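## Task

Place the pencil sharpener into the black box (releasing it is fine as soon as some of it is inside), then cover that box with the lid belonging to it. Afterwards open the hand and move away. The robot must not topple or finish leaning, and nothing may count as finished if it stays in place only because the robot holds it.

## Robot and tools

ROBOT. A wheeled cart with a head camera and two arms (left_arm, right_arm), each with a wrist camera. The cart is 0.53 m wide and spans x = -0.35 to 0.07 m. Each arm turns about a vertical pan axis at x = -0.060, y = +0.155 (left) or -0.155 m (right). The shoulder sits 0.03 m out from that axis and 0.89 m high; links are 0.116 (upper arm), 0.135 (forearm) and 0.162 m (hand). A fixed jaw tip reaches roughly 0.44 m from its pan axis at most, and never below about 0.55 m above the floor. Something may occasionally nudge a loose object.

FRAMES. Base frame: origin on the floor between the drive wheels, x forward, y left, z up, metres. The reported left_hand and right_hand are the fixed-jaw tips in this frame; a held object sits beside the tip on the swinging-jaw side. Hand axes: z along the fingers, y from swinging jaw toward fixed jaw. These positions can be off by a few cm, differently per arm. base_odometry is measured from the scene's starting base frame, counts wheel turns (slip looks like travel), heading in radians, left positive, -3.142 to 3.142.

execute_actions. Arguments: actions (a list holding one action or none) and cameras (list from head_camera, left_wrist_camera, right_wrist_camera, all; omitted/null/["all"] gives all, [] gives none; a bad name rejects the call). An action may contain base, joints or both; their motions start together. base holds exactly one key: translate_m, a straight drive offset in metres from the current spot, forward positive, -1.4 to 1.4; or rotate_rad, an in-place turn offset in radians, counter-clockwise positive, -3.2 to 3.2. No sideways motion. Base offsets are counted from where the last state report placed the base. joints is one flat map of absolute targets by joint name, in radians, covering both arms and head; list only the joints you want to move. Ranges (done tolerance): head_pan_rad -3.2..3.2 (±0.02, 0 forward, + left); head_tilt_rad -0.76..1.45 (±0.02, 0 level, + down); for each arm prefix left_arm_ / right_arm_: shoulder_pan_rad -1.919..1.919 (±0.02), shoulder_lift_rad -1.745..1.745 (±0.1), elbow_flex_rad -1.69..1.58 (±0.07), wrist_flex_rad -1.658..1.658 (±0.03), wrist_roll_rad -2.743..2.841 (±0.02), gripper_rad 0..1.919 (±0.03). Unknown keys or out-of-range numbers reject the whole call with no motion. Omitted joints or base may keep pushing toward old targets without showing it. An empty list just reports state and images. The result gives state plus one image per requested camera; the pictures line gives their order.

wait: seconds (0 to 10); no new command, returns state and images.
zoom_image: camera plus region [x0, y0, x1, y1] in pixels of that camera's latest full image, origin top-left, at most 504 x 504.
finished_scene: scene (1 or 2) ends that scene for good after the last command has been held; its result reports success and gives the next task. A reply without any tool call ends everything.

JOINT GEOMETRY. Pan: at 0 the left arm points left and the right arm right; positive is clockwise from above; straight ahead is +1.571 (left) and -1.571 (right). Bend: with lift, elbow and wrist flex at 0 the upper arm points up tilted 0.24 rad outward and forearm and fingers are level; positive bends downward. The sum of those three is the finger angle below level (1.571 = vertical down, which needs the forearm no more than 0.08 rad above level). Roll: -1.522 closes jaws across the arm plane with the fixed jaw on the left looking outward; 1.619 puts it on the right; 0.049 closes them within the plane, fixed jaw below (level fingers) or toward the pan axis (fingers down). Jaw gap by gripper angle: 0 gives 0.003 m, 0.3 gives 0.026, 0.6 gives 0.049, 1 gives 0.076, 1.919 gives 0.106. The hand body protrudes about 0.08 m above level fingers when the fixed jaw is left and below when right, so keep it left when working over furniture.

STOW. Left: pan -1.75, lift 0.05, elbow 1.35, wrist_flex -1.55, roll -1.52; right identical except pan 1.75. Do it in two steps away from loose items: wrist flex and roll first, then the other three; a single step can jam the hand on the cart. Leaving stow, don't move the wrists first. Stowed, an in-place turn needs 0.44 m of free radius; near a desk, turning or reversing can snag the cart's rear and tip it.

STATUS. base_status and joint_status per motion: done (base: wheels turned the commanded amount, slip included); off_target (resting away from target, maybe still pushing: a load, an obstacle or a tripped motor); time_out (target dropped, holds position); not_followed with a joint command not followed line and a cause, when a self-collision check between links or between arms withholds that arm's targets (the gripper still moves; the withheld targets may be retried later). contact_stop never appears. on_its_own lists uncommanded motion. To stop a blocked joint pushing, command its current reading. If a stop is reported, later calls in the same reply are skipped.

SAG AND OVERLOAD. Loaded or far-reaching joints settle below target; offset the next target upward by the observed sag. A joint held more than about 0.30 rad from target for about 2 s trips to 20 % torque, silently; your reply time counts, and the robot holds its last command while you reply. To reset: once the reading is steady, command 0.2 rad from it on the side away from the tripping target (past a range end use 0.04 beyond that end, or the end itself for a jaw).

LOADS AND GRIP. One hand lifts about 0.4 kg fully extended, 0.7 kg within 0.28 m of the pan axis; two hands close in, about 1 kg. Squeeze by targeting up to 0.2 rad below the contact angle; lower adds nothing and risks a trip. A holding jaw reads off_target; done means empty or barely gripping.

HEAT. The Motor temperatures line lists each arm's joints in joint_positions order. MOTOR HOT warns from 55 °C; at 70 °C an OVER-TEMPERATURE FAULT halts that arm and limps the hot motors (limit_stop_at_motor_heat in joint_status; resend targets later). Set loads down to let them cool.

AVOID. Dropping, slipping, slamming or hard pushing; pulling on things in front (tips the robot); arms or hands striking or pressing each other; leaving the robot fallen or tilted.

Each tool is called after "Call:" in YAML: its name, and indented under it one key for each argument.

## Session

Call:
execute_actions:
  actions: []

Scene clock: 0.00 s.
Motor temperatures (°C, as the motors report them): left_arm=[28 29 27 26 27] | right_arm=[27 27 28 30 28]
base_odometry: x=+0.000 y=+0.000 heading=+0.000 (m, m, rad; odometry frame)
base_status: not commanded
joint_positions: head_pan_rad=-0.020 head_tilt_rad=+0.021 left_arm_shoulder_pan_rad=-1.758 left_arm_shoulder_lift_rad=-0.008 left_arm_elbow_flex_rad=+1.321 left_arm_wrist_flex_rad=-1.534 left_arm_wrist_roll_rad=-1.546 left_arm_gripper_rad=+1.920 right_arm_shoulder_pan_rad=+1.744 right_arm_shoulder_lift_rad=+0.006 right_arm_elbow_flex_rad=+1.363 right_arm_wrist_flex_rad=-1.628 right_arm_wrist_roll_rad=-1.542 right_arm_gripper_rad=+1.920
joint_status: not commanded
left_hand: x=-0.3076 y=+0.1001 z=+0.9128 quat_wxyz=(-0.082, -0.623, -0.051, +0.776) (m; base frame)
right_hand: x=-0.3041 y=-0.1202 z=+0.9164 quat_wxyz=(-0.061, +0.607, -0.059, -0.790) (m; base frame)
pictures: head_camera, left_wrist_camera, right_wrist_camera
Images, in order (width x height): head_camera 644x476, left_wrist_camera 644x476, right_wrist_camera 644x476.

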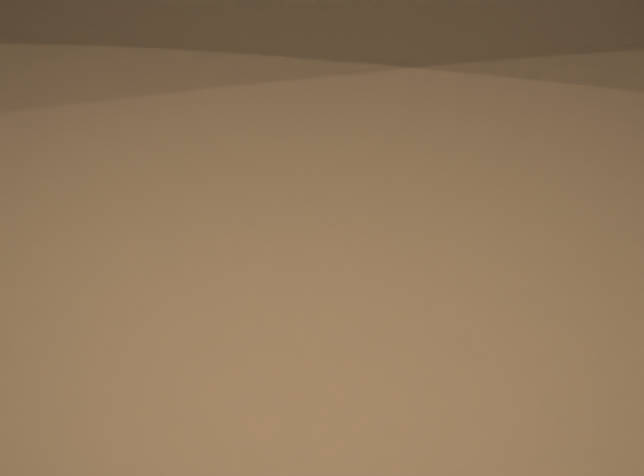

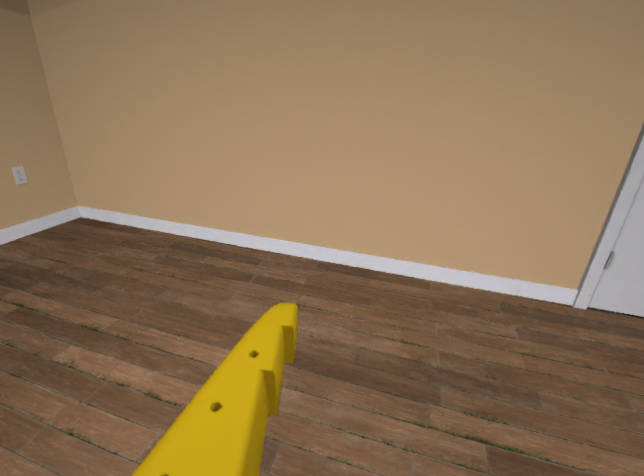

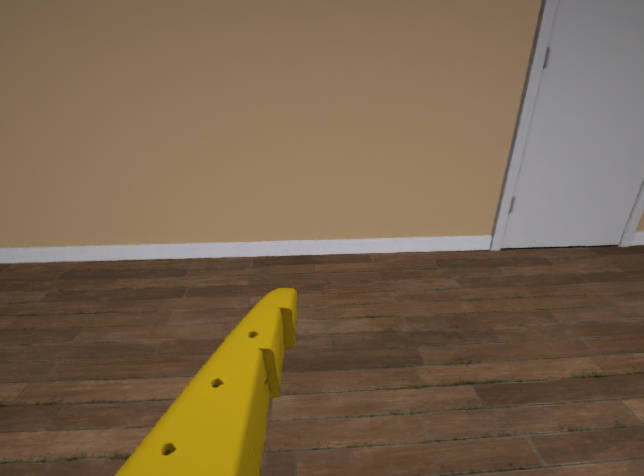

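Door orientation is similar; the desk is probably to the left again.

Call:
execute_actions:
  actions:
    - {"joints":{"head_pan_rad":1.5,"head_tilt_rad":0.4}}
  cameras: ["head_camera"]

Scene clock: 1.90 s.
Motor temperatures (°C, as the motors report them): left_arm=[28 29 27 26 27] | right_arm=[27 27 28 30 28]
base_odometry: x=+0.000 y=+0.000 heading=+0.000 (m, m, rad; odometry frame)
base_status: not commanded
joint_positions: head_pan_rad=+1.490 head_tilt_rad=+0.393 left_arm_shoulder_pan_rad=-1.758 left_arm_shoulder_lift_rad=-0.008 left_arm_elbow_flex_rad=+1.321 left_arm_wrist_flex_rad=-1.534 left_arm_wrist_roll_rad=-1.546 left_arm_gripper_rad=+1.920 right_arm_shoulder_pan_rad=+1.744 right_arm_shoulder_lift_rad=+0.006 right_arm_elbow_flex_rad=+1.363 right_arm_wrist_flex_rad=-1.628 right_arm_wrist_roll_rad=-1.542 right_arm_gripper_rad=+1.920
joint_status: all done
left_hand: x=-0.3076 y=+0.1001 z=+0.9128 quat_wxyz=(-0.082, -0.623, -0.051, +0.776) (m; base frame)
right_hand: x=-0.3041 y=-0.1202 z=+0.9164 quat_wxyz=(-0.061, +0.607, -0.059, -0.790) (m; base frame)
pictures: head_camera
Images, in order (width x height): head_camera 644x476.

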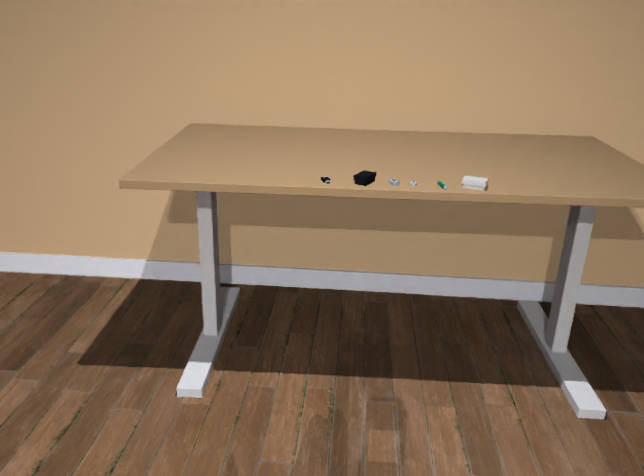

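Call:
zoom_image:
  camera: "head_camera"
  region: [300, 155, 500, 205]

Region (300, 155, 500, 205) of head_camera's 644x476 image, scaled by 2.520; it fills the top 126 rows of this view, and the rest is white.

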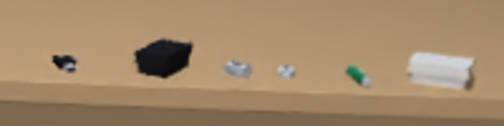

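Call:
execute_actions:
  actions:
    - {"base":{"rotate_rad":1.6},"joints":{"head_pan_rad":-0.1,"head_tilt_rad":0.75}}
  cameras: []

Call:
execute_actions:
  actions:
    - {"base":{"translate_m":0.95},"joints":{"right_arm_shoulder_pan_rad":-1.2,"right_arm_shoulder_lift_rad":-0.3,"right_arm_elbow_flex_rad":0.9}}
  cameras: ["head_camera"]

Scene clock: 5.63 s.
Motor temperatures (°C, as the motors report them): left_arm=[28 29 27 26 27] | right_arm=[27 27 28 30 28]
base_odometry: x=-0.001 y=+0.000 heading=+1.599 (m, m, rad; odometry frame)
base_status: done
joint_positions: head_pan_rad=-0.090 head_tilt_rad=+0.744 left_arm_shoulder_pan_rad=-1.758 left_arm_shoulder_lift_rad=-0.008 left_arm_elbow_flex_rad=+1.321 left_arm_wrist_flex_rad=-1.534 left_arm_wrist_roll_rad=-1.546 left_arm_gripper_rad=+1.920 right_arm_shoulder_pan_rad=+1.744 right_arm_shoulder_lift_rad=+0.006 right_arm_elbow_flex_rad=+1.363 right_arm_wrist_flex_rad=-1.628 right_arm_wrist_roll_rad=-1.542 right_arm_gripper_rad=+1.920
joint_status: all done
left_hand: x=-0.3076 y=+0.1001 z=+0.9128 quat_wxyz=(-0.082, -0.623, -0.051, +0.776) (m; base frame)
right_hand: x=-0.3041 y=-0.1202 z=+0.9164 quat_wxyz=(-0.061, +0.607, -0.059, -0.790) (m; base frame)
pictures: none
No camera images: the call's "cameras" was empty. Leave "cameras" out to get every camera's image.

Scene clock: 11.30 s.
Motor temperatures (°C, as the motors report them): left_arm=[28 29 27 26 27] | right_arm=[27 27 28 30 28]
base_odometry: x=-0.029 y=+0.950 heading=+1.598 (m, m, rad; odometry frame)
base_status: done
joint_positions: head_pan_rad=-0.090 head_tilt_rad=+0.745 left_arm_shoulder_pan_rad=-1.758 left_arm_shoulder_lift_rad=-0.008 left_arm_elbow_flex_rad=+1.321 left_arm_wrist_flex_rad=-1.534 left_arm_wrist_roll_rad=-1.546 left_arm_gripper_rad=+1.920 right_arm_shoulder_pan_rad=-1.192 right_arm_shoulder_lift_rad=-0.265 right_arm_elbow_flex_rad=+0.936 right_arm_wrist_flex_rad=-1.628 right_arm_wrist_roll_rad=-1.542 right_arm_gripper_rad=+1.920
joint_status: all done
left_hand: x=-0.3076 y=+0.1001 z=+0.9128 quat_wxyz=(-0.082, -0.623, -0.051, +0.776) (m; base frame)
right_hand: x=+0.1559 y=-0.2326 z=+1.0614 quat_wxyz=(+0.938, +0.060, +0.296, -0.170) (m; base frame)
pictures: head_camera
Images, in order (width x height): head_camera 644x476.

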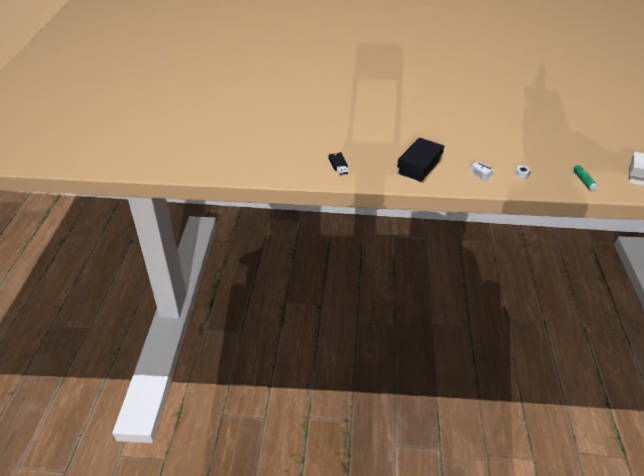

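Call:
execute_actions:
  actions:
    - {"base":{"translate_m":0.47},"joints":{"head_tilt_rad":1.2,"head_pan_rad":-0.2,"right_arm_shoulder_pan_rad":-1.638,"right_arm_shoulder_lift_rad":0.252,"right_arm_elbow_flex_rad":0.0,"right_arm_wrist_flex_rad":1.28,"right_arm_wrist_roll_rad":1.008,"right_arm_gripper_rad":0.85}}
  cameras: ["head_camera","right_wrist_camera"]

Scene clock: 15.53 s.
Motor temperatures (°C, as the motors report them): left_arm=[28 29 27 26 27] | right_arm=[27 27 28 30 28]
base_odometry: x=-0.040 y=+1.419 heading=+1.596 (m, m, rad; odometry frame)
base_status: done
joint_positions: head_pan_rad=-0.190 head_tilt_rad=+1.195 left_arm_shoulder_pan_rad=-1.758 left_arm_shoulder_lift_rad=-0.008 left_arm_elbow_flex_rad=+1.321 left_arm_wrist_flex_rad=-1.534 left_arm_wrist_roll_rad=-1.546 left_arm_gripper_rad=+1.920 right_arm_shoulder_pan_rad=-1.631 right_arm_shoulder_lift_rad=+0.263 right_arm_elbow_flex_rad=+0.036 right_arm_wrist_flex_rad=+1.272 right_arm_wrist_roll_rad=+1.000 right_arm_gripper_rad=+0.860
joint_status: all done
left_hand: x=-0.3076 y=+0.1001 z=+0.9128 quat_wxyz=(-0.082, -0.623, -0.051, +0.776) (m; base frame)
right_hand: x=+0.1528 y=-0.1489 z=+0.8002 quat_wxyz=(+0.000, -0.961, +0.276, +0.000) (m; base frame)
pictures: head_camera, right_wrist_camera
Images, in order (width x height): head_camera 644x476, right_wrist_camera 644x476.

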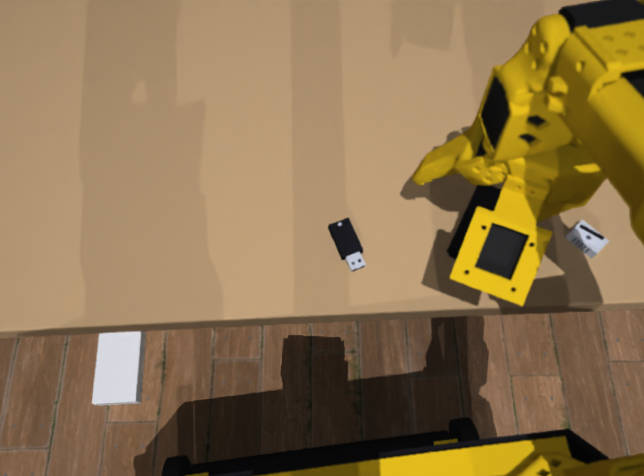

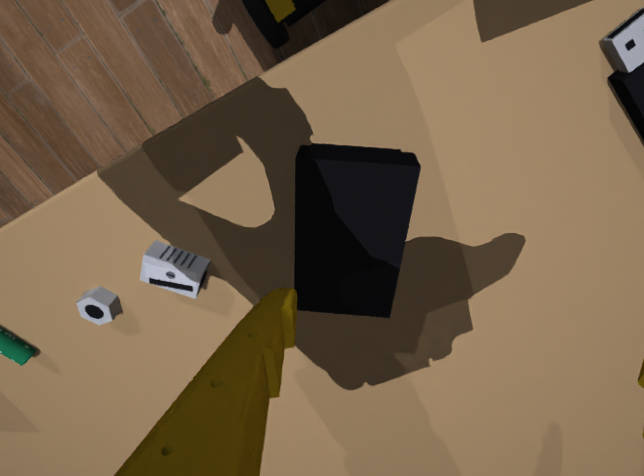

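Call:
execute_actions:
  actions:
    - {"base":{"translate_m":0.04},"joints":{"right_arm_shoulder_pan_rad":-1.513,"right_arm_shoulder_lift_rad":0.095,"right_arm_elbow_flex_rad":0.452,"right_arm_wrist_flex_rad":0.972,"right_arm_wrist_roll_rad":1.063}}
  cameras: ["head_camera","right_wrist_camera"]

Scene clock: 17.23 s.
Motor temperatures (°C, as the motors report them): left_arm=[28 29 27 26 27] | right_arm=[27 27 28 30 28]
base_odometry: x=-0.041 y=+1.460 heading=+1.596 (m, m, rad; odometry frame)
base_status: done
joint_positions: head_pan_rad=-0.190 head_tilt_rad=+1.195 left_arm_shoulder_pan_rad=-1.758 left_arm_shoulder_lift_rad=-0.008 left_arm_elbow_flex_rad=+1.321 left_arm_wrist_flex_rad=-1.534 left_arm_wrist_roll_rad=-1.546 left_arm_gripper_rad=+1.920 right_arm_shoulder_pan_rad=-1.521 right_arm_shoulder_lift_rad=+0.138 right_arm_elbow_flex_rad=+0.451 right_arm_wrist_flex_rad=+0.978 right_arm_wrist_roll_rad=+1.055 right_arm_gripper_rad=+0.860
joint_status: all done
left_hand: x=-0.3076 y=+0.1001 z=+0.9128 quat_wxyz=(-0.082, -0.623, -0.051, +0.776) (m; base frame)
right_hand: x=+0.1246 y=-0.1713 z=+0.7704 quat_wxyz=(+0.000, -0.953, +0.303, -0.002) (m; base frame)
pictures: head_camera, right_wrist_camera
Images, in order (width x height): head_camera 644x476, right_wrist_camera 644x476.

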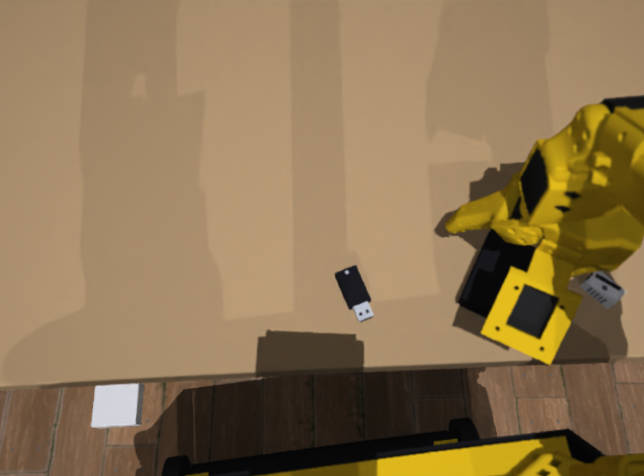

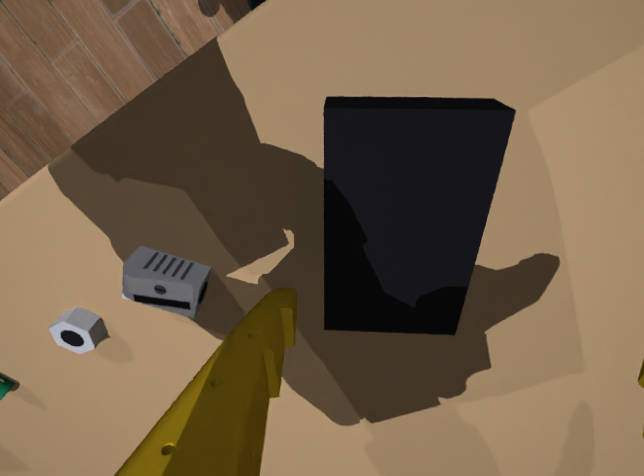

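Call:
execute_actions:
  actions:
    - {"joints":{"right_arm_shoulder_lift_rad":0.263,"right_arm_elbow_flex_rad":0.474,"right_arm_wrist_flex_rad":0.818}}
  cameras: ["right_wrist_camera"]

Scene clock: 18.43 s.
Motor temperatures (°C, as the motors report them): left_arm=[28 29 27 26 27] | right_arm=[27 27 28 30 28]
base_odometry: x=-0.041 y=+1.460 heading=+1.596 (m, m, rad; odometry frame)
base_status: not commanded
joint_positions: head_pan_rad=-0.190 head_tilt_rad=+1.195 left_arm_shoulder_pan_rad=-1.758 left_arm_shoulder_lift_rad=-0.008 left_arm_elbow_flex_rad=+1.321 left_arm_wrist_flex_rad=-1.534 left_arm_wrist_roll_rad=-1.546 left_arm_gripper_rad=+1.920 right_arm_shoulder_pan_rad=-1.521 right_arm_shoulder_lift_rad=+0.266 right_arm_elbow_flex_rad=+0.473 right_arm_wrist_flex_rad=+0.823 right_arm_wrist_roll_rad=+1.055 right_arm_gripper_rad=+0.860
joint_status: all done
left_hand: x=-0.3076 y=+0.1001 z=+0.9128 quat_wxyz=(-0.082, -0.623, -0.051, +0.776) (m; base frame)
right_hand: x=+0.1271 y=-0.1714 z=+0.7477 quat_wxyz=(+0.001, -0.953, +0.303, -0.005) (m; base frame)
pictures: right_wrist_camera
Images, in order (width x height): right_wrist_camera 644x476.

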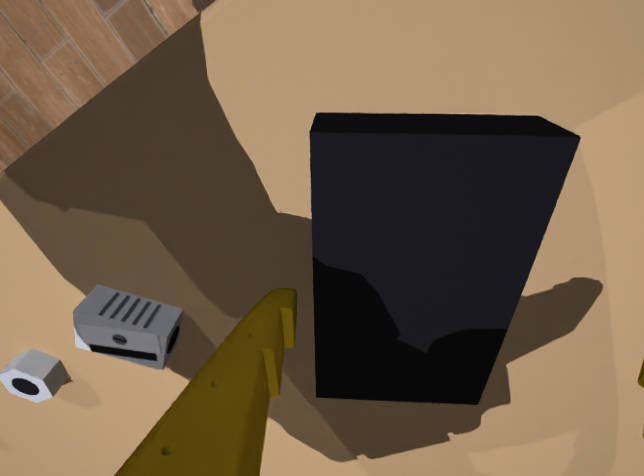

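Call:
execute_actions:
  actions: []

Scene clock: 18.93 s.
Motor temperatures (°C, as the motors report them): left_arm=[28 29 27 26 27] | right_arm=[27 27 28 30 28]
base_odometry: x=-0.041 y=+1.460 heading=+1.596 (m, m, rad; odometry frame)
base_status: not commanded
joint_positions: head_pan_rad=-0.190 head_tilt_rad=+1.195 left_arm_shoulder_pan_rad=-1.758 left_arm_shoulder_lift_rad=-0.008 left_arm_elbow_flex_rad=+1.321 left_arm_wrist_flex_rad=-1.534 left_arm_wrist_roll_rad=-1.546 left_arm_gripper_rad=+1.920 right_arm_shoulder_pan_rad=-1.521 right_arm_shoulder_lift_rad=+0.266 right_arm_elbow_flex_rad=+0.473 right_arm_wrist_flex_rad=+0.823 right_arm_wrist_roll_rad=+1.055 right_arm_gripper_rad=+0.860
joint_status: all done
left_hand: x=-0.3076 y=+0.1001 z=+0.9128 quat_wxyz=(-0.082, -0.623, -0.051, +0.776) (m; base frame)
right_hand: x=+0.1271 y=-0.1714 z=+0.7477 quat_wxyz=(+0.001, -0.953, +0.303, -0.005) (m; base frame)
pictures: head_camera, left_wrist_camera, right_wrist_camera
Images, in order (width x height): head_camera 644x476, left_wrist_camera 644x476, right_wrist_camera 644x476.

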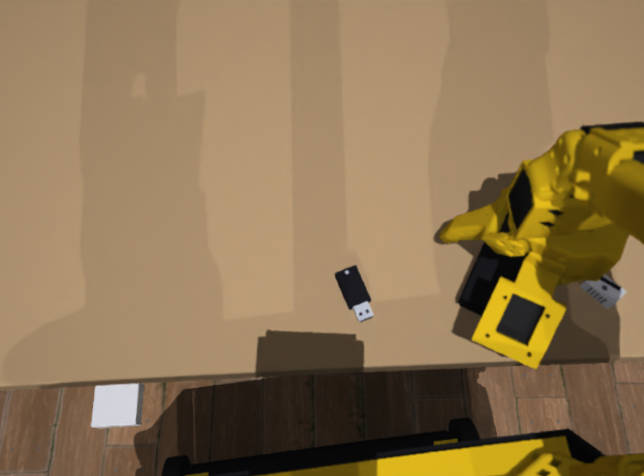

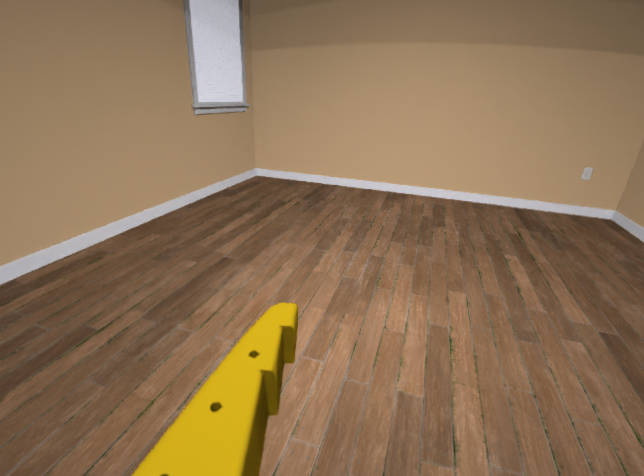

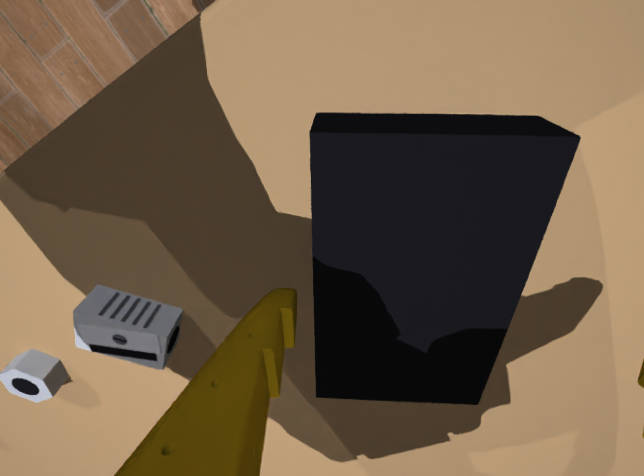

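Call:
execute_actions:
  actions:
    - {"joints":{"right_arm_gripper_rad":0.33}}
  cameras: ["right_wrist_camera"]

Scene clock: 19.87 s.
Motor temperatures (°C, as the motors report them): left_arm=[28 29 27 26 27] | right_arm=[27 27 28 30 28]
base_odometry: x=-0.041 y=+1.460 heading=+1.596 (m, m, rad; odometry frame)
base_status: not commanded
joint_positions: head_pan_rad=-0.190 head_tilt_rad=+1.195 left_arm_shoulder_pan_rad=-1.758 left_arm_shoulder_lift_rad=-0.008 left_arm_elbow_flex_rad=+1.321 left_arm_wrist_flex_rad=-1.534 left_arm_wrist_roll_rad=-1.546 left_arm_gripper_rad=+1.920 right_arm_shoulder_pan_rad=-1.521 right_arm_shoulder_lift_rad=+0.266 right_arm_elbow_flex_rad=+0.473 right_arm_wrist_flex_rad=+0.823 right_arm_wrist_roll_rad=+1.055 right_arm_gripper_rad=+0.445
joint_status: right_arm_gripper_rad off_target (ended at +0.445, target +0.330)
left_hand: x=-0.3076 y=+0.1001 z=+0.9128 quat_wxyz=(-0.082, -0.623, -0.051, +0.776) (m; base frame)
right_hand: x=+0.1271 y=-0.1714 z=+0.7477 quat_wxyz=(+0.001, -0.953, +0.303, -0.005) (m; base frame)
pictures: right_wrist_camera
Images, in order (width x height): right_wrist_camera 644x476.

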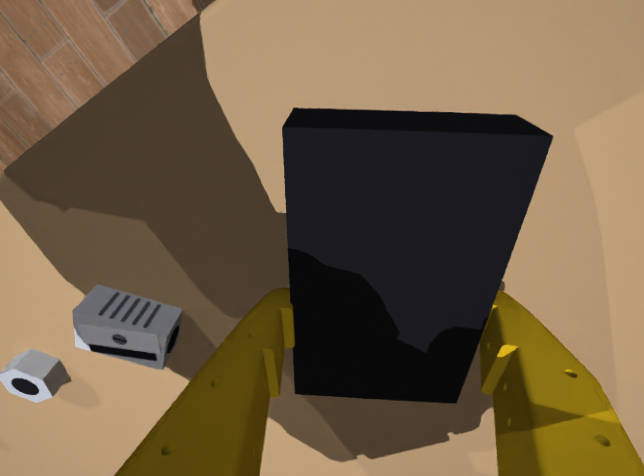

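Call:
execute_actions:
  actions:
    - {"joints":{"right_arm_shoulder_lift_rad":0.17,"right_arm_wrist_flex_rad":0.88}}
  cameras: ["right_wrist_camera","head_camera"]

Scene clock: 20.77 s.
Motor temperatures (°C, as the motors report them): left_arm=[28 29 27 26 27] | right_arm=[27 27 28 30 28]
base_odometry: x=-0.041 y=+1.460 heading=+1.596 (m, m, rad; odometry frame)
base_status: not commanded
joint_positions: head_pan_rad=-0.190 head_tilt_rad=+1.195 left_arm_shoulder_pan_rad=-1.758 left_arm_shoulder_lift_rad=-0.008 left_arm_elbow_flex_rad=+1.321 left_arm_wrist_flex_rad=-1.534 left_arm_wrist_roll_rad=-1.546 left_arm_gripper_rad=+1.920 right_arm_shoulder_pan_rad=-1.521 right_arm_shoulder_lift_rad=+0.215 right_arm_elbow_flex_rad=+0.473 right_arm_wrist_flex_rad=+0.873 right_arm_wrist_roll_rad=+1.055 right_arm_gripper_rad=+0.445
joint_status: all done
left_hand: x=-0.3076 y=+0.1001 z=+0.9128 quat_wxyz=(-0.082, -0.623, -0.051, +0.776) (m; base frame)
right_hand: x=+0.1262 y=-0.1714 z=+0.7558 quat_wxyz=(+0.001, -0.953, +0.303, -0.005) (m; base frame)
pictures: head_camera, right_wrist_camera
Images, in order (width x height): head_camera 644x476, right_wrist_camera 644x476.

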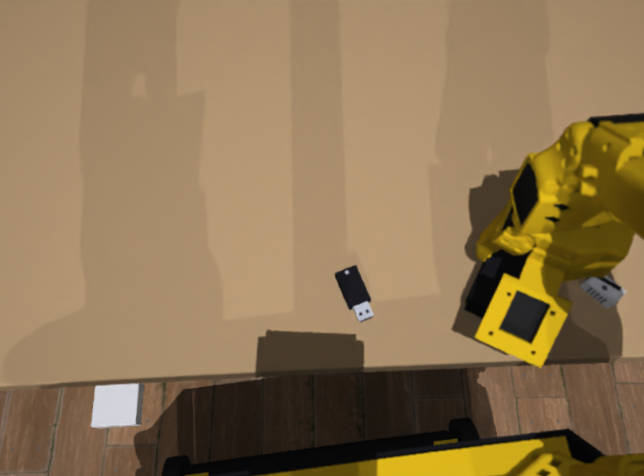

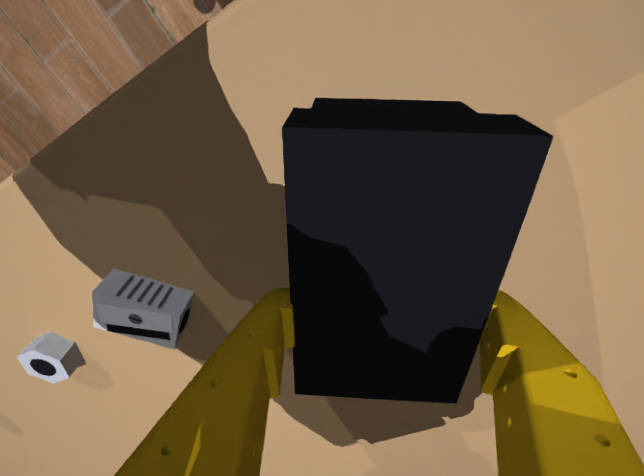

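Call:
zoom_image:
  camera: "right_wrist_camera"
  region: [270, 70, 570, 160]

Call:
execute_actions:
  actions:
    - {"joints":{"right_arm_shoulder_lift_rad":0.11,"right_arm_wrist_flex_rad":0.94}}
  cameras: ["right_wrist_camera"]

Call:
zoom_image:
  camera: "right_wrist_camera"
  region: [270, 70, 570, 160]

Region (270, 70, 570, 160) of right_wrist_camera's 644x476 image, scaled by 1.680; it fills the top 151 rows of this view, and the rest is white.

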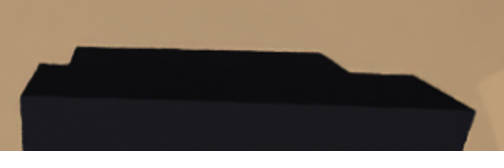

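Scene clock: 21.63 s.
Motor temperatures (°C, as the motors report them): left_arm=[28 29 27 26 27] | right_arm=[27 27 28 30 28]
base_odometry: x=-0.041 y=+1.460 heading=+1.596 (m, m, rad; odometry frame)
base_status: not commanded
joint_positions: head_pan_rad=-0.190 head_tilt_rad=+1.195 left_arm_shoulder_pan_rad=-1.758 left_arm_shoulder_lift_rad=-0.008 left_arm_elbow_flex_rad=+1.321 left_arm_wrist_flex_rad=-1.534 left_arm_wrist_roll_rad=-1.546 left_arm_gripper_rad=+1.920 right_arm_shoulder_pan_rad=-1.521 right_arm_shoulder_lift_rad=+0.152 right_arm_elbow_flex_rad=+0.473 right_arm_wrist_flex_rad=+0.932 right_arm_wrist_roll_rad=+1.055 right_arm_gripper_rad=+0.445
joint_status: all done
left_hand: x=-0.3076 y=+0.1001 z=+0.9128 quat_wxyz=(-0.082, -0.623, -0.051, +0.776) (m; base frame)
right_hand: x=+0.1252 y=-0.1713 z=+0.7657 quat_wxyz=(+0.002, -0.953, +0.303, -0.007) (m; base frame)
pictures: right_wrist_camera
Images, in order (width x height): right_wrist_camera 644x476.

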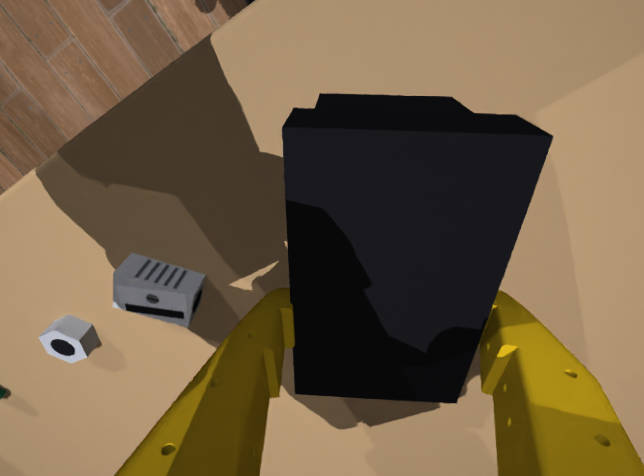

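Region (270, 70, 570, 160) of right_wrist_camera's 644x476 image, scaled by 1.680; it fills the top 151 rows of this view, and the rest is white.

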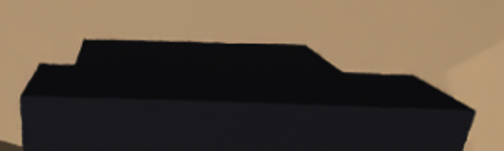

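Call:
execute_actions:
  actions:
    - {"joints":{"right_arm_elbow_flex_rad":0.16,"right_arm_wrist_flex_rad":1.215}}
  cameras: []

Call:
execute_actions:
  actions:
    - {"joints":{"right_arm_shoulder_pan_rad":-1.69,"right_arm_shoulder_lift_rad":0.80,"right_arm_elbow_flex_rad":-0.447,"right_arm_wrist_flex_rad":1.146}}
  cameras: ["right_wrist_camera","head_camera"]

Scene clock: 23.60 s.
Motor temperatures (°C, as the motors report them): left_arm=[28 29 27 26 27] | right_arm=[27 27 28 30 28]
base_odometry: x=-0.041 y=+1.460 heading=+1.596 (m, m, rad; odometry frame)
base_status: not commanded
joint_positions: head_pan_rad=-0.190 head_tilt_rad=+1.195 left_arm_shoulder_pan_rad=-1.758 left_arm_shoulder_lift_rad=-0.008 left_arm_elbow_flex_rad=+1.321 left_arm_wrist_flex_rad=-1.534 left_arm_wrist_roll_rad=-1.546 left_arm_gripper_rad=+1.920 right_arm_shoulder_pan_rad=-1.521 right_arm_shoulder_lift_rad=+0.152 right_arm_elbow_flex_rad=+0.197 right_arm_wrist_flex_rad=+1.208 right_arm_wrist_roll_rad=+1.055 right_arm_gripper_rad=+0.445
joint_status: all done
left_hand: x=-0.3076 y=+0.1001 z=+0.9128 quat_wxyz=(-0.082, -0.623, -0.051, +0.776) (m; base frame)
right_hand: x=+0.1413 y=-0.1721 z=+0.7992 quat_wxyz=(+0.002, -0.953, +0.303, -0.007) (m; base frame)
pictures: none
No camera images: the call's "cameras" was empty. Leave "cameras" out to get every camera's image.

Scene clock: 24.87 s.
Motor temperatures (°C, as the motors report them): left_arm=[28 29 27 26 27] | right_arm=[27 27 28 30 28]
base_odometry: x=-0.041 y=+1.460 heading=+1.596 (m, m, rad; odometry frame)
base_status: not commanded
joint_positions: head_pan_rad=-0.190 head_tilt_rad=+1.195 left_arm_shoulder_pan_rad=-1.758 left_arm_shoulder_lift_rad=-0.008 left_arm_elbow_flex_rad=+1.321 left_arm_wrist_flex_rad=-1.534 left_arm_wrist_roll_rad=-1.546 left_arm_gripper_rad=+1.920 right_arm_shoulder_pan_rad=-1.683 right_arm_shoulder_lift_rad=+0.813 right_arm_elbow_flex_rad=-0.412 right_arm_wrist_flex_rad=+1.151 right_arm_wrist_roll_rad=+1.055 right_arm_gripper_rad=+0.445
joint_status: all done
left_hand: x=-0.3076 y=+0.1001 z=+0.9128 quat_wxyz=(-0.082, -0.623, -0.051, +0.776) (m; base frame)
right_hand: x=+0.1958 y=-0.1332 z=+0.7425 quat_wxyz=(+0.003, -0.975, +0.224, -0.009) (m; base frame)
pictures: head_camera, right_wrist_camera
Images, in order (width x height): head_camera 644x476, right_wrist_camera 644x476.

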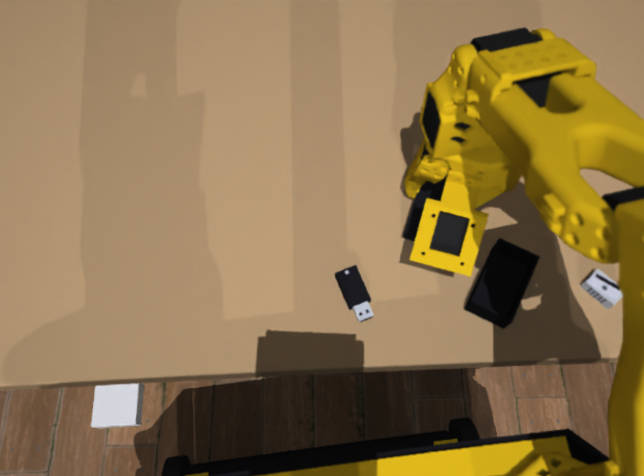

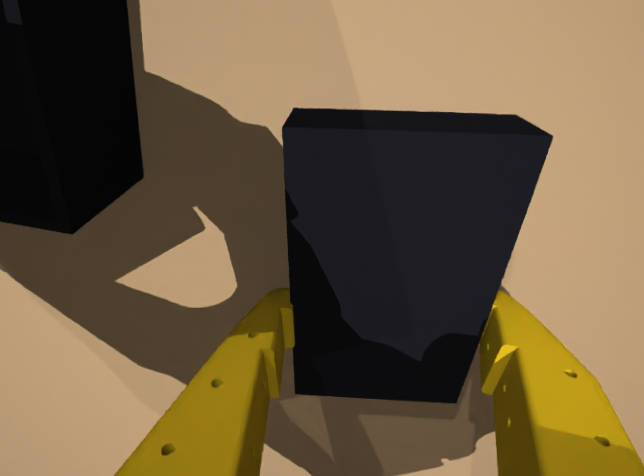

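Call:
execute_actions:
  actions:
    - {"joints":{"right_arm_shoulder_lift_rad":0.855,"right_arm_wrist_flex_rad":1.096}}
  cameras: ["right_wrist_camera"]

Scene clock: 25.60 s.
Motor temperatures (°C, as the motors report them): left_arm=[28 29 27 26 27] | right_arm=[27 27 28 30 28]
base_odometry: x=-0.041 y=+1.460 heading=+1.596 (m, m, rad; odometry frame)
base_status: not commanded
joint_positions: head_pan_rad=-0.190 head_tilt_rad=+1.195 left_arm_shoulder_pan_rad=-1.758 left_arm_shoulder_lift_rad=-0.008 left_arm_elbow_flex_rad=+1.321 left_arm_wrist_flex_rad=-1.534 left_arm_wrist_roll_rad=-1.546 left_arm_gripper_rad=+1.920 right_arm_shoulder_pan_rad=-1.683 right_arm_shoulder_lift_rad=+0.844 right_arm_elbow_flex_rad=-0.428 right_arm_wrist_flex_rad=+1.117 right_arm_wrist_roll_rad=+1.055 right_arm_gripper_rad=+0.445
joint_status: all done
left_hand: x=-0.3076 y=+0.1001 z=+0.9128 quat_wxyz=(-0.082, -0.623, -0.051, +0.776) (m; base frame)
right_hand: x=+0.1997 y=-0.1327 z=+0.7375 quat_wxyz=(+0.006, -0.974, +0.224, -0.017) (m; base frame)
pictures: right_wrist_camera
Images, in order (width x height): right_wrist_camera 644x476.

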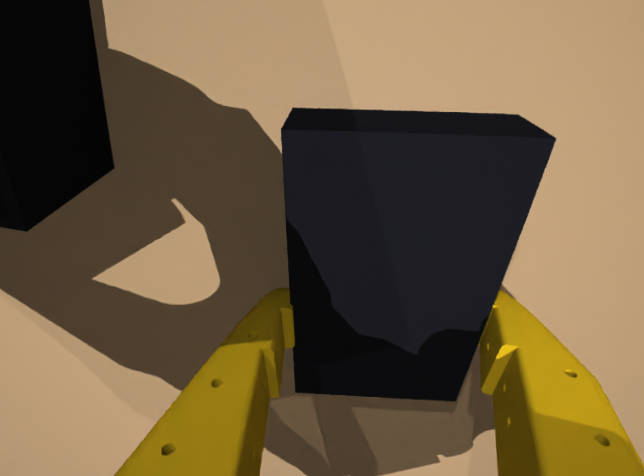

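Call:
execute_actions:
  actions:
    - {"joints":{"right_arm_gripper_rad":0.7,"right_arm_shoulder_lift_rad":0.82,"right_arm_wrist_flex_rad":1.117}}
  cameras: ["right_wrist_camera"]

Scene clock: 26.43 s.
Motor temperatures (°C, as the motors report them): left_arm=[28 29 27 26 27] | right_arm=[27 27 28 30 28]
base_odometry: x=-0.041 y=+1.460 heading=+1.596 (m, m, rad; odometry frame)
base_status: not commanded
joint_positions: head_pan_rad=-0.190 head_tilt_rad=+1.195 left_arm_shoulder_pan_rad=-1.758 left_arm_shoulder_lift_rad=-0.008 left_arm_elbow_flex_rad=+1.321 left_arm_wrist_flex_rad=-1.534 left_arm_wrist_roll_rad=-1.546 left_arm_gripper_rad=+1.920 right_arm_shoulder_pan_rad=-1.683 right_arm_shoulder_lift_rad=+0.842 right_arm_elbow_flex_rad=-0.428 right_arm_wrist_flex_rad=+1.119 right_arm_wrist_roll_rad=+1.055 right_arm_gripper_rad=+0.689
joint_status: all done
left_hand: x=-0.3076 y=+0.1001 z=+0.9128 quat_wxyz=(-0.082, -0.623, -0.051, +0.776) (m; base frame)
right_hand: x=+0.1996 y=-0.1327 z=+0.7379 quat_wxyz=(+0.006, -0.974, +0.224, -0.017) (m; base frame)
pictures: right_wrist_camera
Images, in order (width x height): right_wrist_camera 644x476.

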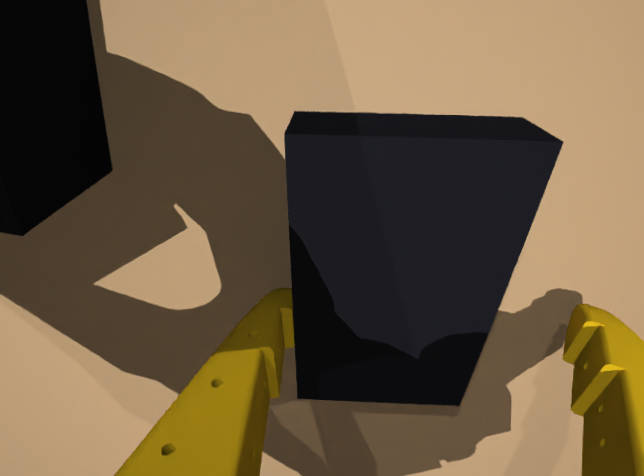

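Call:
execute_actions:
  actions:
    - {"joints":{"right_arm_shoulder_lift_rad":0.58,"right_arm_wrist_flex_rad":1.35}}
  cameras: []

Call:
execute_actions:
  actions:
    - {"joints":{"right_arm_shoulder_pan_rad":-1.209,"right_arm_shoulder_lift_rad":0.058,"right_arm_elbow_flex_rad":0.503,"right_arm_wrist_flex_rad":0.943,"right_arm_wrist_roll_rad":-0.587,"right_arm_gripper_rad":0.5,"head_pan_rad":-0.45}}
  cameras: ["right_wrist_camera","head_camera"]

Scene clock: 29.50 s.
Motor temperatures (°C, as the motors report them): left_arm=[28 29 27 26 27] | right_arm=[27 27 28 30 28]
base_odometry: x=-0.041 y=+1.460 heading=+1.596 (m, m, rad; odometry frame)
base_status: not commanded
joint_positions: head_pan_rad=-0.190 head_tilt_rad=+1.195 left_arm_shoulder_pan_rad=-1.758 left_arm_shoulder_lift_rad=-0.008 left_arm_elbow_flex_rad=+1.321 left_arm_wrist_flex_rad=-1.534 left_arm_wrist_roll_rad=-1.546 left_arm_gripper_rad=+1.920 right_arm_shoulder_pan_rad=-1.683 right_arm_shoulder_lift_rad=+0.638 right_arm_elbow_flex_rad=-0.428 right_arm_wrist_flex_rad=+1.343 right_arm_wrist_roll_rad=+1.055 right_arm_gripper_rad=+0.690
joint_status: all done
left_hand: x=-0.3076 y=+0.1001 z=+0.9128 quat_wxyz=(-0.082, -0.623, -0.051, +0.776) (m; base frame)
right_hand: x=+0.1909 y=-0.1337 z=+0.7840 quat_wxyz=(+0.003, -0.975, +0.224, -0.008) (m; base frame)
pictures: none
No camera images: the call's "cameras" was empty. Leave "cameras" out to get every camera's image.

Scene clock: 31.53 s.
Motor temperatures (°C, as the motors report them): left_arm=[28 29 27 26 27] | right_arm=[27 27 28 30 28]
base_odometry: x=-0.041 y=+1.460 heading=+1.596 (m, m, rad; odometry frame)
base_status: not commanded
joint_positions: head_pan_rad=-0.440 head_tilt_rad=+1.195 left_arm_shoulder_pan_rad=-1.758 left_arm_shoulder_lift_rad=-0.008 left_arm_elbow_flex_rad=+1.321 left_arm_wrist_flex_rad=-1.534 left_arm_wrist_roll_rad=-1.546 left_arm_gripper_rad=+1.920 right_arm_shoulder_pan_rad=-1.217 right_arm_shoulder_lift_rad=+0.100 right_arm_elbow_flex_rad=+0.502 right_arm_wrist_flex_rad=+0.949 right_arm_wrist_roll_rad=-0.579 right_arm_gripper_rad=+0.510
joint_status: all done
left_hand: x=-0.3076 y=+0.1001 z=+0.9128 quat_wxyz=(-0.082, -0.623, -0.051, +0.776) (m; base frame)
right_hand: x=+0.1106 y=-0.2135 z=+0.7705 quat_wxyz=(+0.008, -0.290, +0.957, -0.006) (m; base frame)
pictures: head_camera, right_wrist_camera
Images, in order (width x height): head_camera 644x476, right_wrist_camera 644x476.

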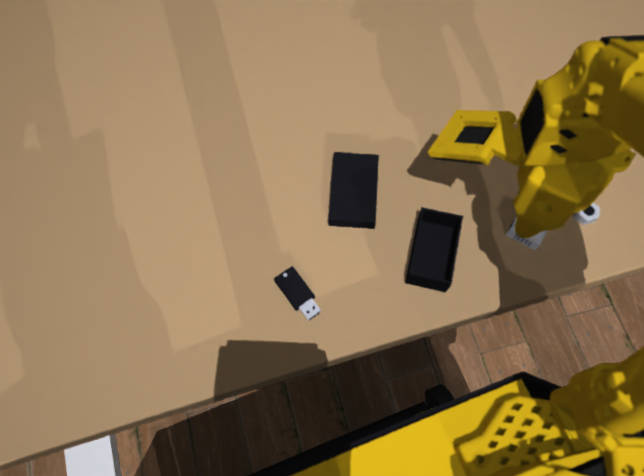

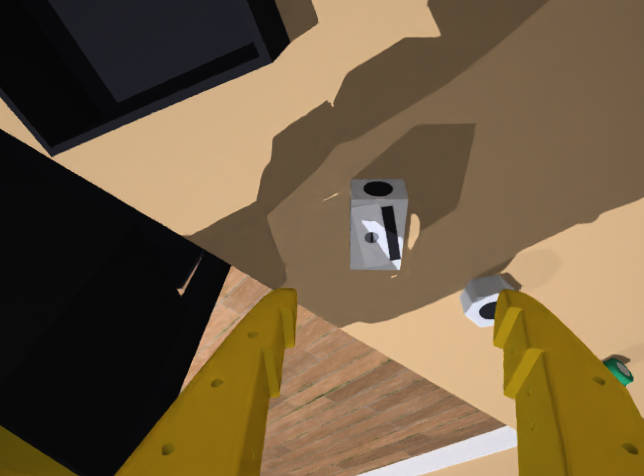

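Call:
execute_actions:
  actions:
    - {"joints":{"right_arm_shoulder_pan_rad":-1.161,"right_arm_shoulder_lift_rad":0.29,"right_arm_elbow_flex_rad":0.532,"right_arm_wrist_flex_rad":0.719,"right_arm_wrist_roll_rad":-0.505,"right_arm_gripper_rad":0.39}}
  cameras: ["right_wrist_camera"]

Scene clock: 32.83 s.
Motor temperatures (°C, as the motors report them): left_arm=[28 29 27 26 27] | right_arm=[27 27 28 30 28]
base_odometry: x=-0.041 y=+1.460 heading=+1.596 (m, m, rad; odometry frame)
base_status: not commanded
joint_positions: head_pan_rad=-0.440 head_tilt_rad=+1.195 left_arm_shoulder_pan_rad=-1.758 left_arm_shoulder_lift_rad=-0.008 left_arm_elbow_flex_rad=+1.321 left_arm_wrist_flex_rad=-1.534 left_arm_wrist_roll_rad=-1.546 left_arm_gripper_rad=+1.920 right_arm_shoulder_pan_rad=-1.169 right_arm_shoulder_lift_rad=+0.293 right_arm_elbow_flex_rad=+0.531 right_arm_wrist_flex_rad=+0.725 right_arm_wrist_roll_rad=-0.513 right_arm_gripper_rad=+0.400
joint_status: all done
left_hand: x=-0.3076 y=+0.1001 z=+0.9128 quat_wxyz=(-0.082, -0.623, -0.051, +0.776) (m; base frame)
right_hand: x=+0.1089 y=-0.2225 z=+0.7375 quat_wxyz=(+0.008, -0.299, +0.954, -0.007) (m; base frame)
pictures: right_wrist_camera
Images, in order (width x height): right_wrist_camera 644x476.

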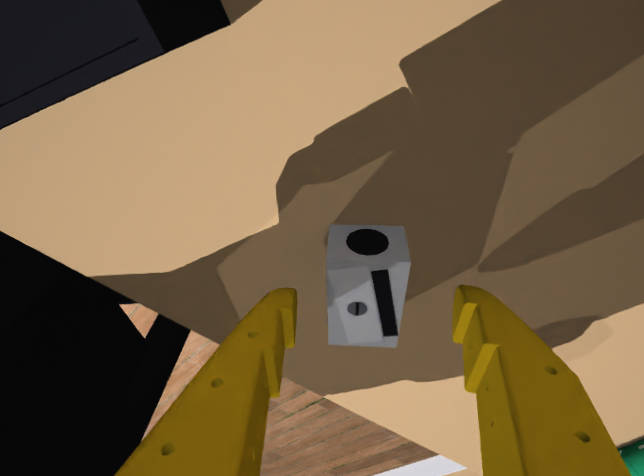

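Call:
execute_actions:
  actions:
    - {"joints":{"right_arm_gripper_rad":0.03,"right_arm_shoulder_lift_rad":0.30,"right_arm_wrist_flex_rad":0.71}}
  cameras: ["right_wrist_camera"]

Scene clock: 33.87 s.
Motor temperatures (°C, as the motors report them): left_arm=[28 29 27 26 27] | right_arm=[27 27 28 30 28]
base_odometry: x=-0.041 y=+1.460 heading=+1.596 (m, m, rad; odometry frame)
base_status: not commanded
joint_positions: head_pan_rad=-0.440 head_tilt_rad=+1.195 left_arm_shoulder_pan_rad=-1.758 left_arm_shoulder_lift_rad=-0.008 left_arm_elbow_flex_rad=+1.321 left_arm_wrist_flex_rad=-1.534 left_arm_wrist_roll_rad=-1.546 left_arm_gripper_rad=+1.920 right_arm_shoulder_pan_rad=-1.169 right_arm_shoulder_lift_rad=+0.302 right_arm_elbow_flex_rad=+0.531 right_arm_wrist_flex_rad=+0.717 right_arm_wrist_roll_rad=-0.513 right_arm_gripper_rad=+0.167
joint_status: right_arm_gripper_rad off_target (ended at +0.167, target +0.030); the others done
left_hand: x=-0.3076 y=+0.1001 z=+0.9128 quat_wxyz=(-0.082, -0.623, -0.051, +0.776) (m; base frame)
right_hand: x=+0.1087 y=-0.2225 z=+0.7361 quat_wxyz=(+0.008, -0.299, +0.954, -0.007) (m; base frame)
pictures: right_wrist_camera
Images, in order (width x height): right_wrist_camera 644x476.

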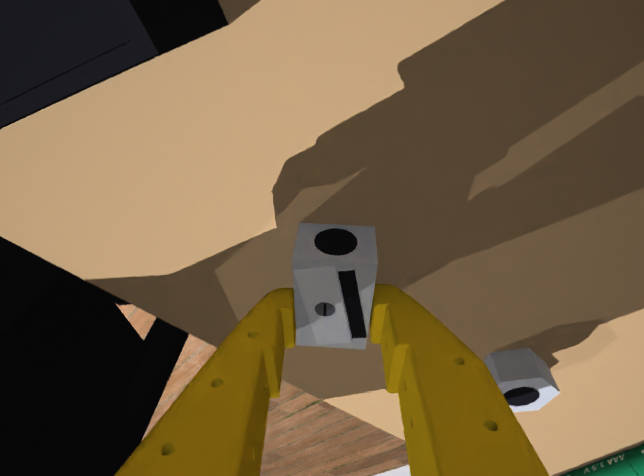

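Call:
execute_actions:
  actions:
    - {"joints":{"right_arm_shoulder_lift_rad":0.08,"right_arm_elbow_flex_rad":0.367,"right_arm_wrist_flex_rad":1.034,"right_arm_wrist_roll_rad":0.3}}
  cameras: []

Call:
execute_actions:
  actions:
    - {"joints":{"right_arm_shoulder_pan_rad":-1.598,"right_arm_wrist_roll_rad":0.996}}
  cameras: ["right_wrist_camera","head_camera"]

Scene clock: 35.70 s.
Motor temperatures (°C, as the motors report them): left_arm=[28 29 27 26 27] | right_arm=[27 27 28 30 28]
base_odometry: x=-0.041 y=+1.460 heading=+1.596 (m, m, rad; odometry frame)
base_status: not commanded
joint_positions: head_pan_rad=-0.440 head_tilt_rad=+1.195 left_arm_shoulder_pan_rad=-1.758 left_arm_shoulder_lift_rad=-0.008 left_arm_elbow_flex_rad=+1.321 left_arm_wrist_flex_rad=-1.534 left_arm_wrist_roll_rad=-1.546 left_arm_gripper_rad=+1.920 right_arm_shoulder_pan_rad=-1.169 right_arm_shoulder_lift_rad=+0.125 right_arm_elbow_flex_rad=+0.401 right_arm_wrist_flex_rad=+1.027 right_arm_wrist_roll_rad=+0.291 right_arm_gripper_rad=+0.167
joint_status: all done
left_hand: x=-0.3076 y=+0.1001 z=+0.9128 quat_wxyz=(-0.082, -0.623, -0.051, +0.776) (m; base frame)
right_hand: x=+0.1111 y=-0.2302 z=+0.7784 quat_wxyz=(+0.004, -0.649, +0.761, -0.008) (m; base frame)
pictures: none
No camera images: the call's "cameras" was empty. Leave "cameras" out to get every camera's image.

Scene clock: 37.00 s.
Motor temperatures (°C, as the motors report them): left_arm=[28 29 27 26 27] | right_arm=[27 27 28 30 28]
base_odometry: x=-0.041 y=+1.460 heading=+1.596 (m, m, rad; odometry frame)
base_status: not commanded
joint_positions: head_pan_rad=-0.440 head_tilt_rad=+1.195 left_arm_shoulder_pan_rad=-1.758 left_arm_shoulder_lift_rad=-0.008 left_arm_elbow_flex_rad=+1.321 left_arm_wrist_flex_rad=-1.534 left_arm_wrist_roll_rad=-1.546 left_arm_gripper_rad=+1.920 right_arm_shoulder_pan_rad=-1.590 right_arm_shoulder_lift_rad=+0.125 right_arm_elbow_flex_rad=+0.401 right_arm_wrist_flex_rad=+1.027 right_arm_wrist_roll_rad=+0.987 right_arm_gripper_rad=+0.167
joint_status: all done
left_hand: x=-0.3076 y=+0.1001 z=+0.9128 quat_wxyz=(-0.082, -0.623, -0.051, +0.776) (m; base frame)
right_hand: x=+0.1301 y=-0.1581 z=+0.7785 quat_wxyz=(+0.003, -0.953, +0.302, -0.009) (m; base frame)
pictures: head_camera, right_wrist_camera
Images, in order (width x height): head_camera 644x476, right_wrist_camera 644x476.

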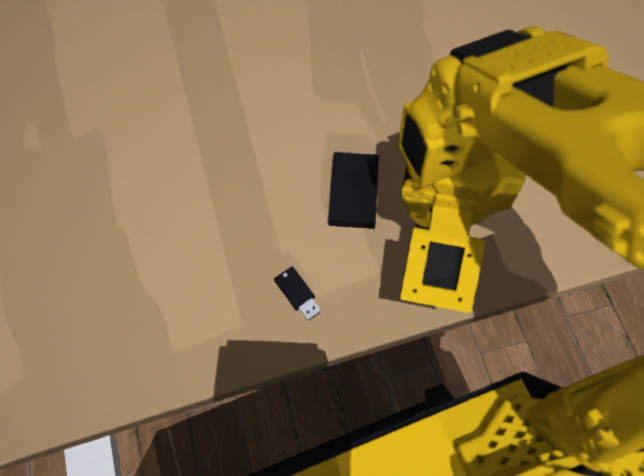

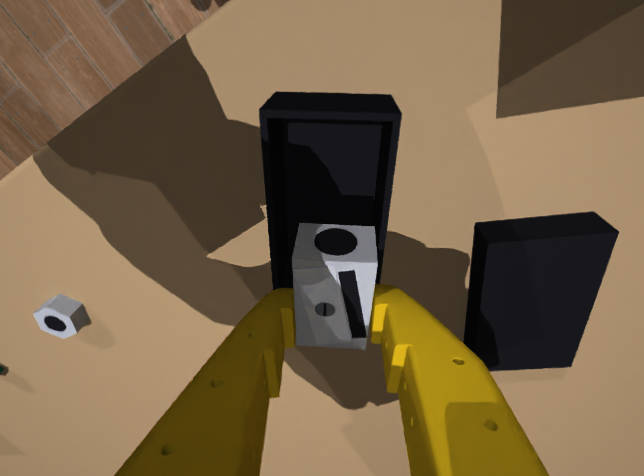

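Call:
execute_actions:
  actions:
    - {"joints":{"right_arm_shoulder_pan_rad":-1.572,"right_arm_shoulder_lift_rad":0.18,"right_arm_elbow_flex_rad":0.455,"right_arm_wrist_flex_rad":0.905,"right_arm_wrist_roll_rad":1.005}}
  cameras: ["right_wrist_camera"]

Scene clock: 38.57 s.
Motor temperatures (°C, as the motors report them): left_arm=[28 29 27 26 27] | right_arm=[27 27 28 30 28]
base_odometry: x=-0.041 y=+1.460 heading=+1.596 (m, m, rad; odometry frame)
base_status: not commanded
joint_positions: head_pan_rad=-0.440 head_tilt_rad=+1.195 left_arm_shoulder_pan_rad=-1.758 left_arm_shoulder_lift_rad=-0.008 left_arm_elbow_flex_rad=+1.321 left_arm_wrist_flex_rad=-1.534 left_arm_wrist_roll_rad=-1.546 left_arm_gripper_rad=+1.920 right_arm_shoulder_pan_rad=-1.580 right_arm_shoulder_lift_rad=+0.184 right_arm_elbow_flex_rad=+0.454 right_arm_wrist_flex_rad=+0.910 right_arm_wrist_roll_rad=+0.998 right_arm_gripper_rad=+0.167
joint_status: all done
left_hand: x=-0.3076 y=+0.1001 z=+0.9128 quat_wxyz=(-0.082, -0.623, -0.051, +0.776) (m; base frame)
right_hand: x=+0.1291 y=-0.1599 z=+0.7627 quat_wxyz=(+0.003, -0.954, +0.301, -0.010) (m; base frame)
pictures: right_wrist_camera
Images, in order (width x height): right_wrist_camera 644x476.

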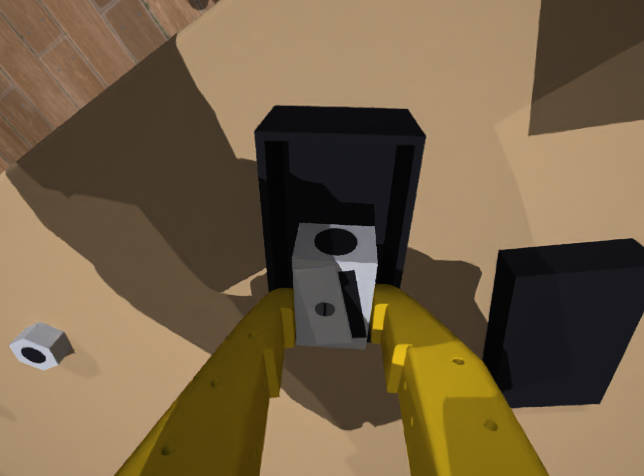

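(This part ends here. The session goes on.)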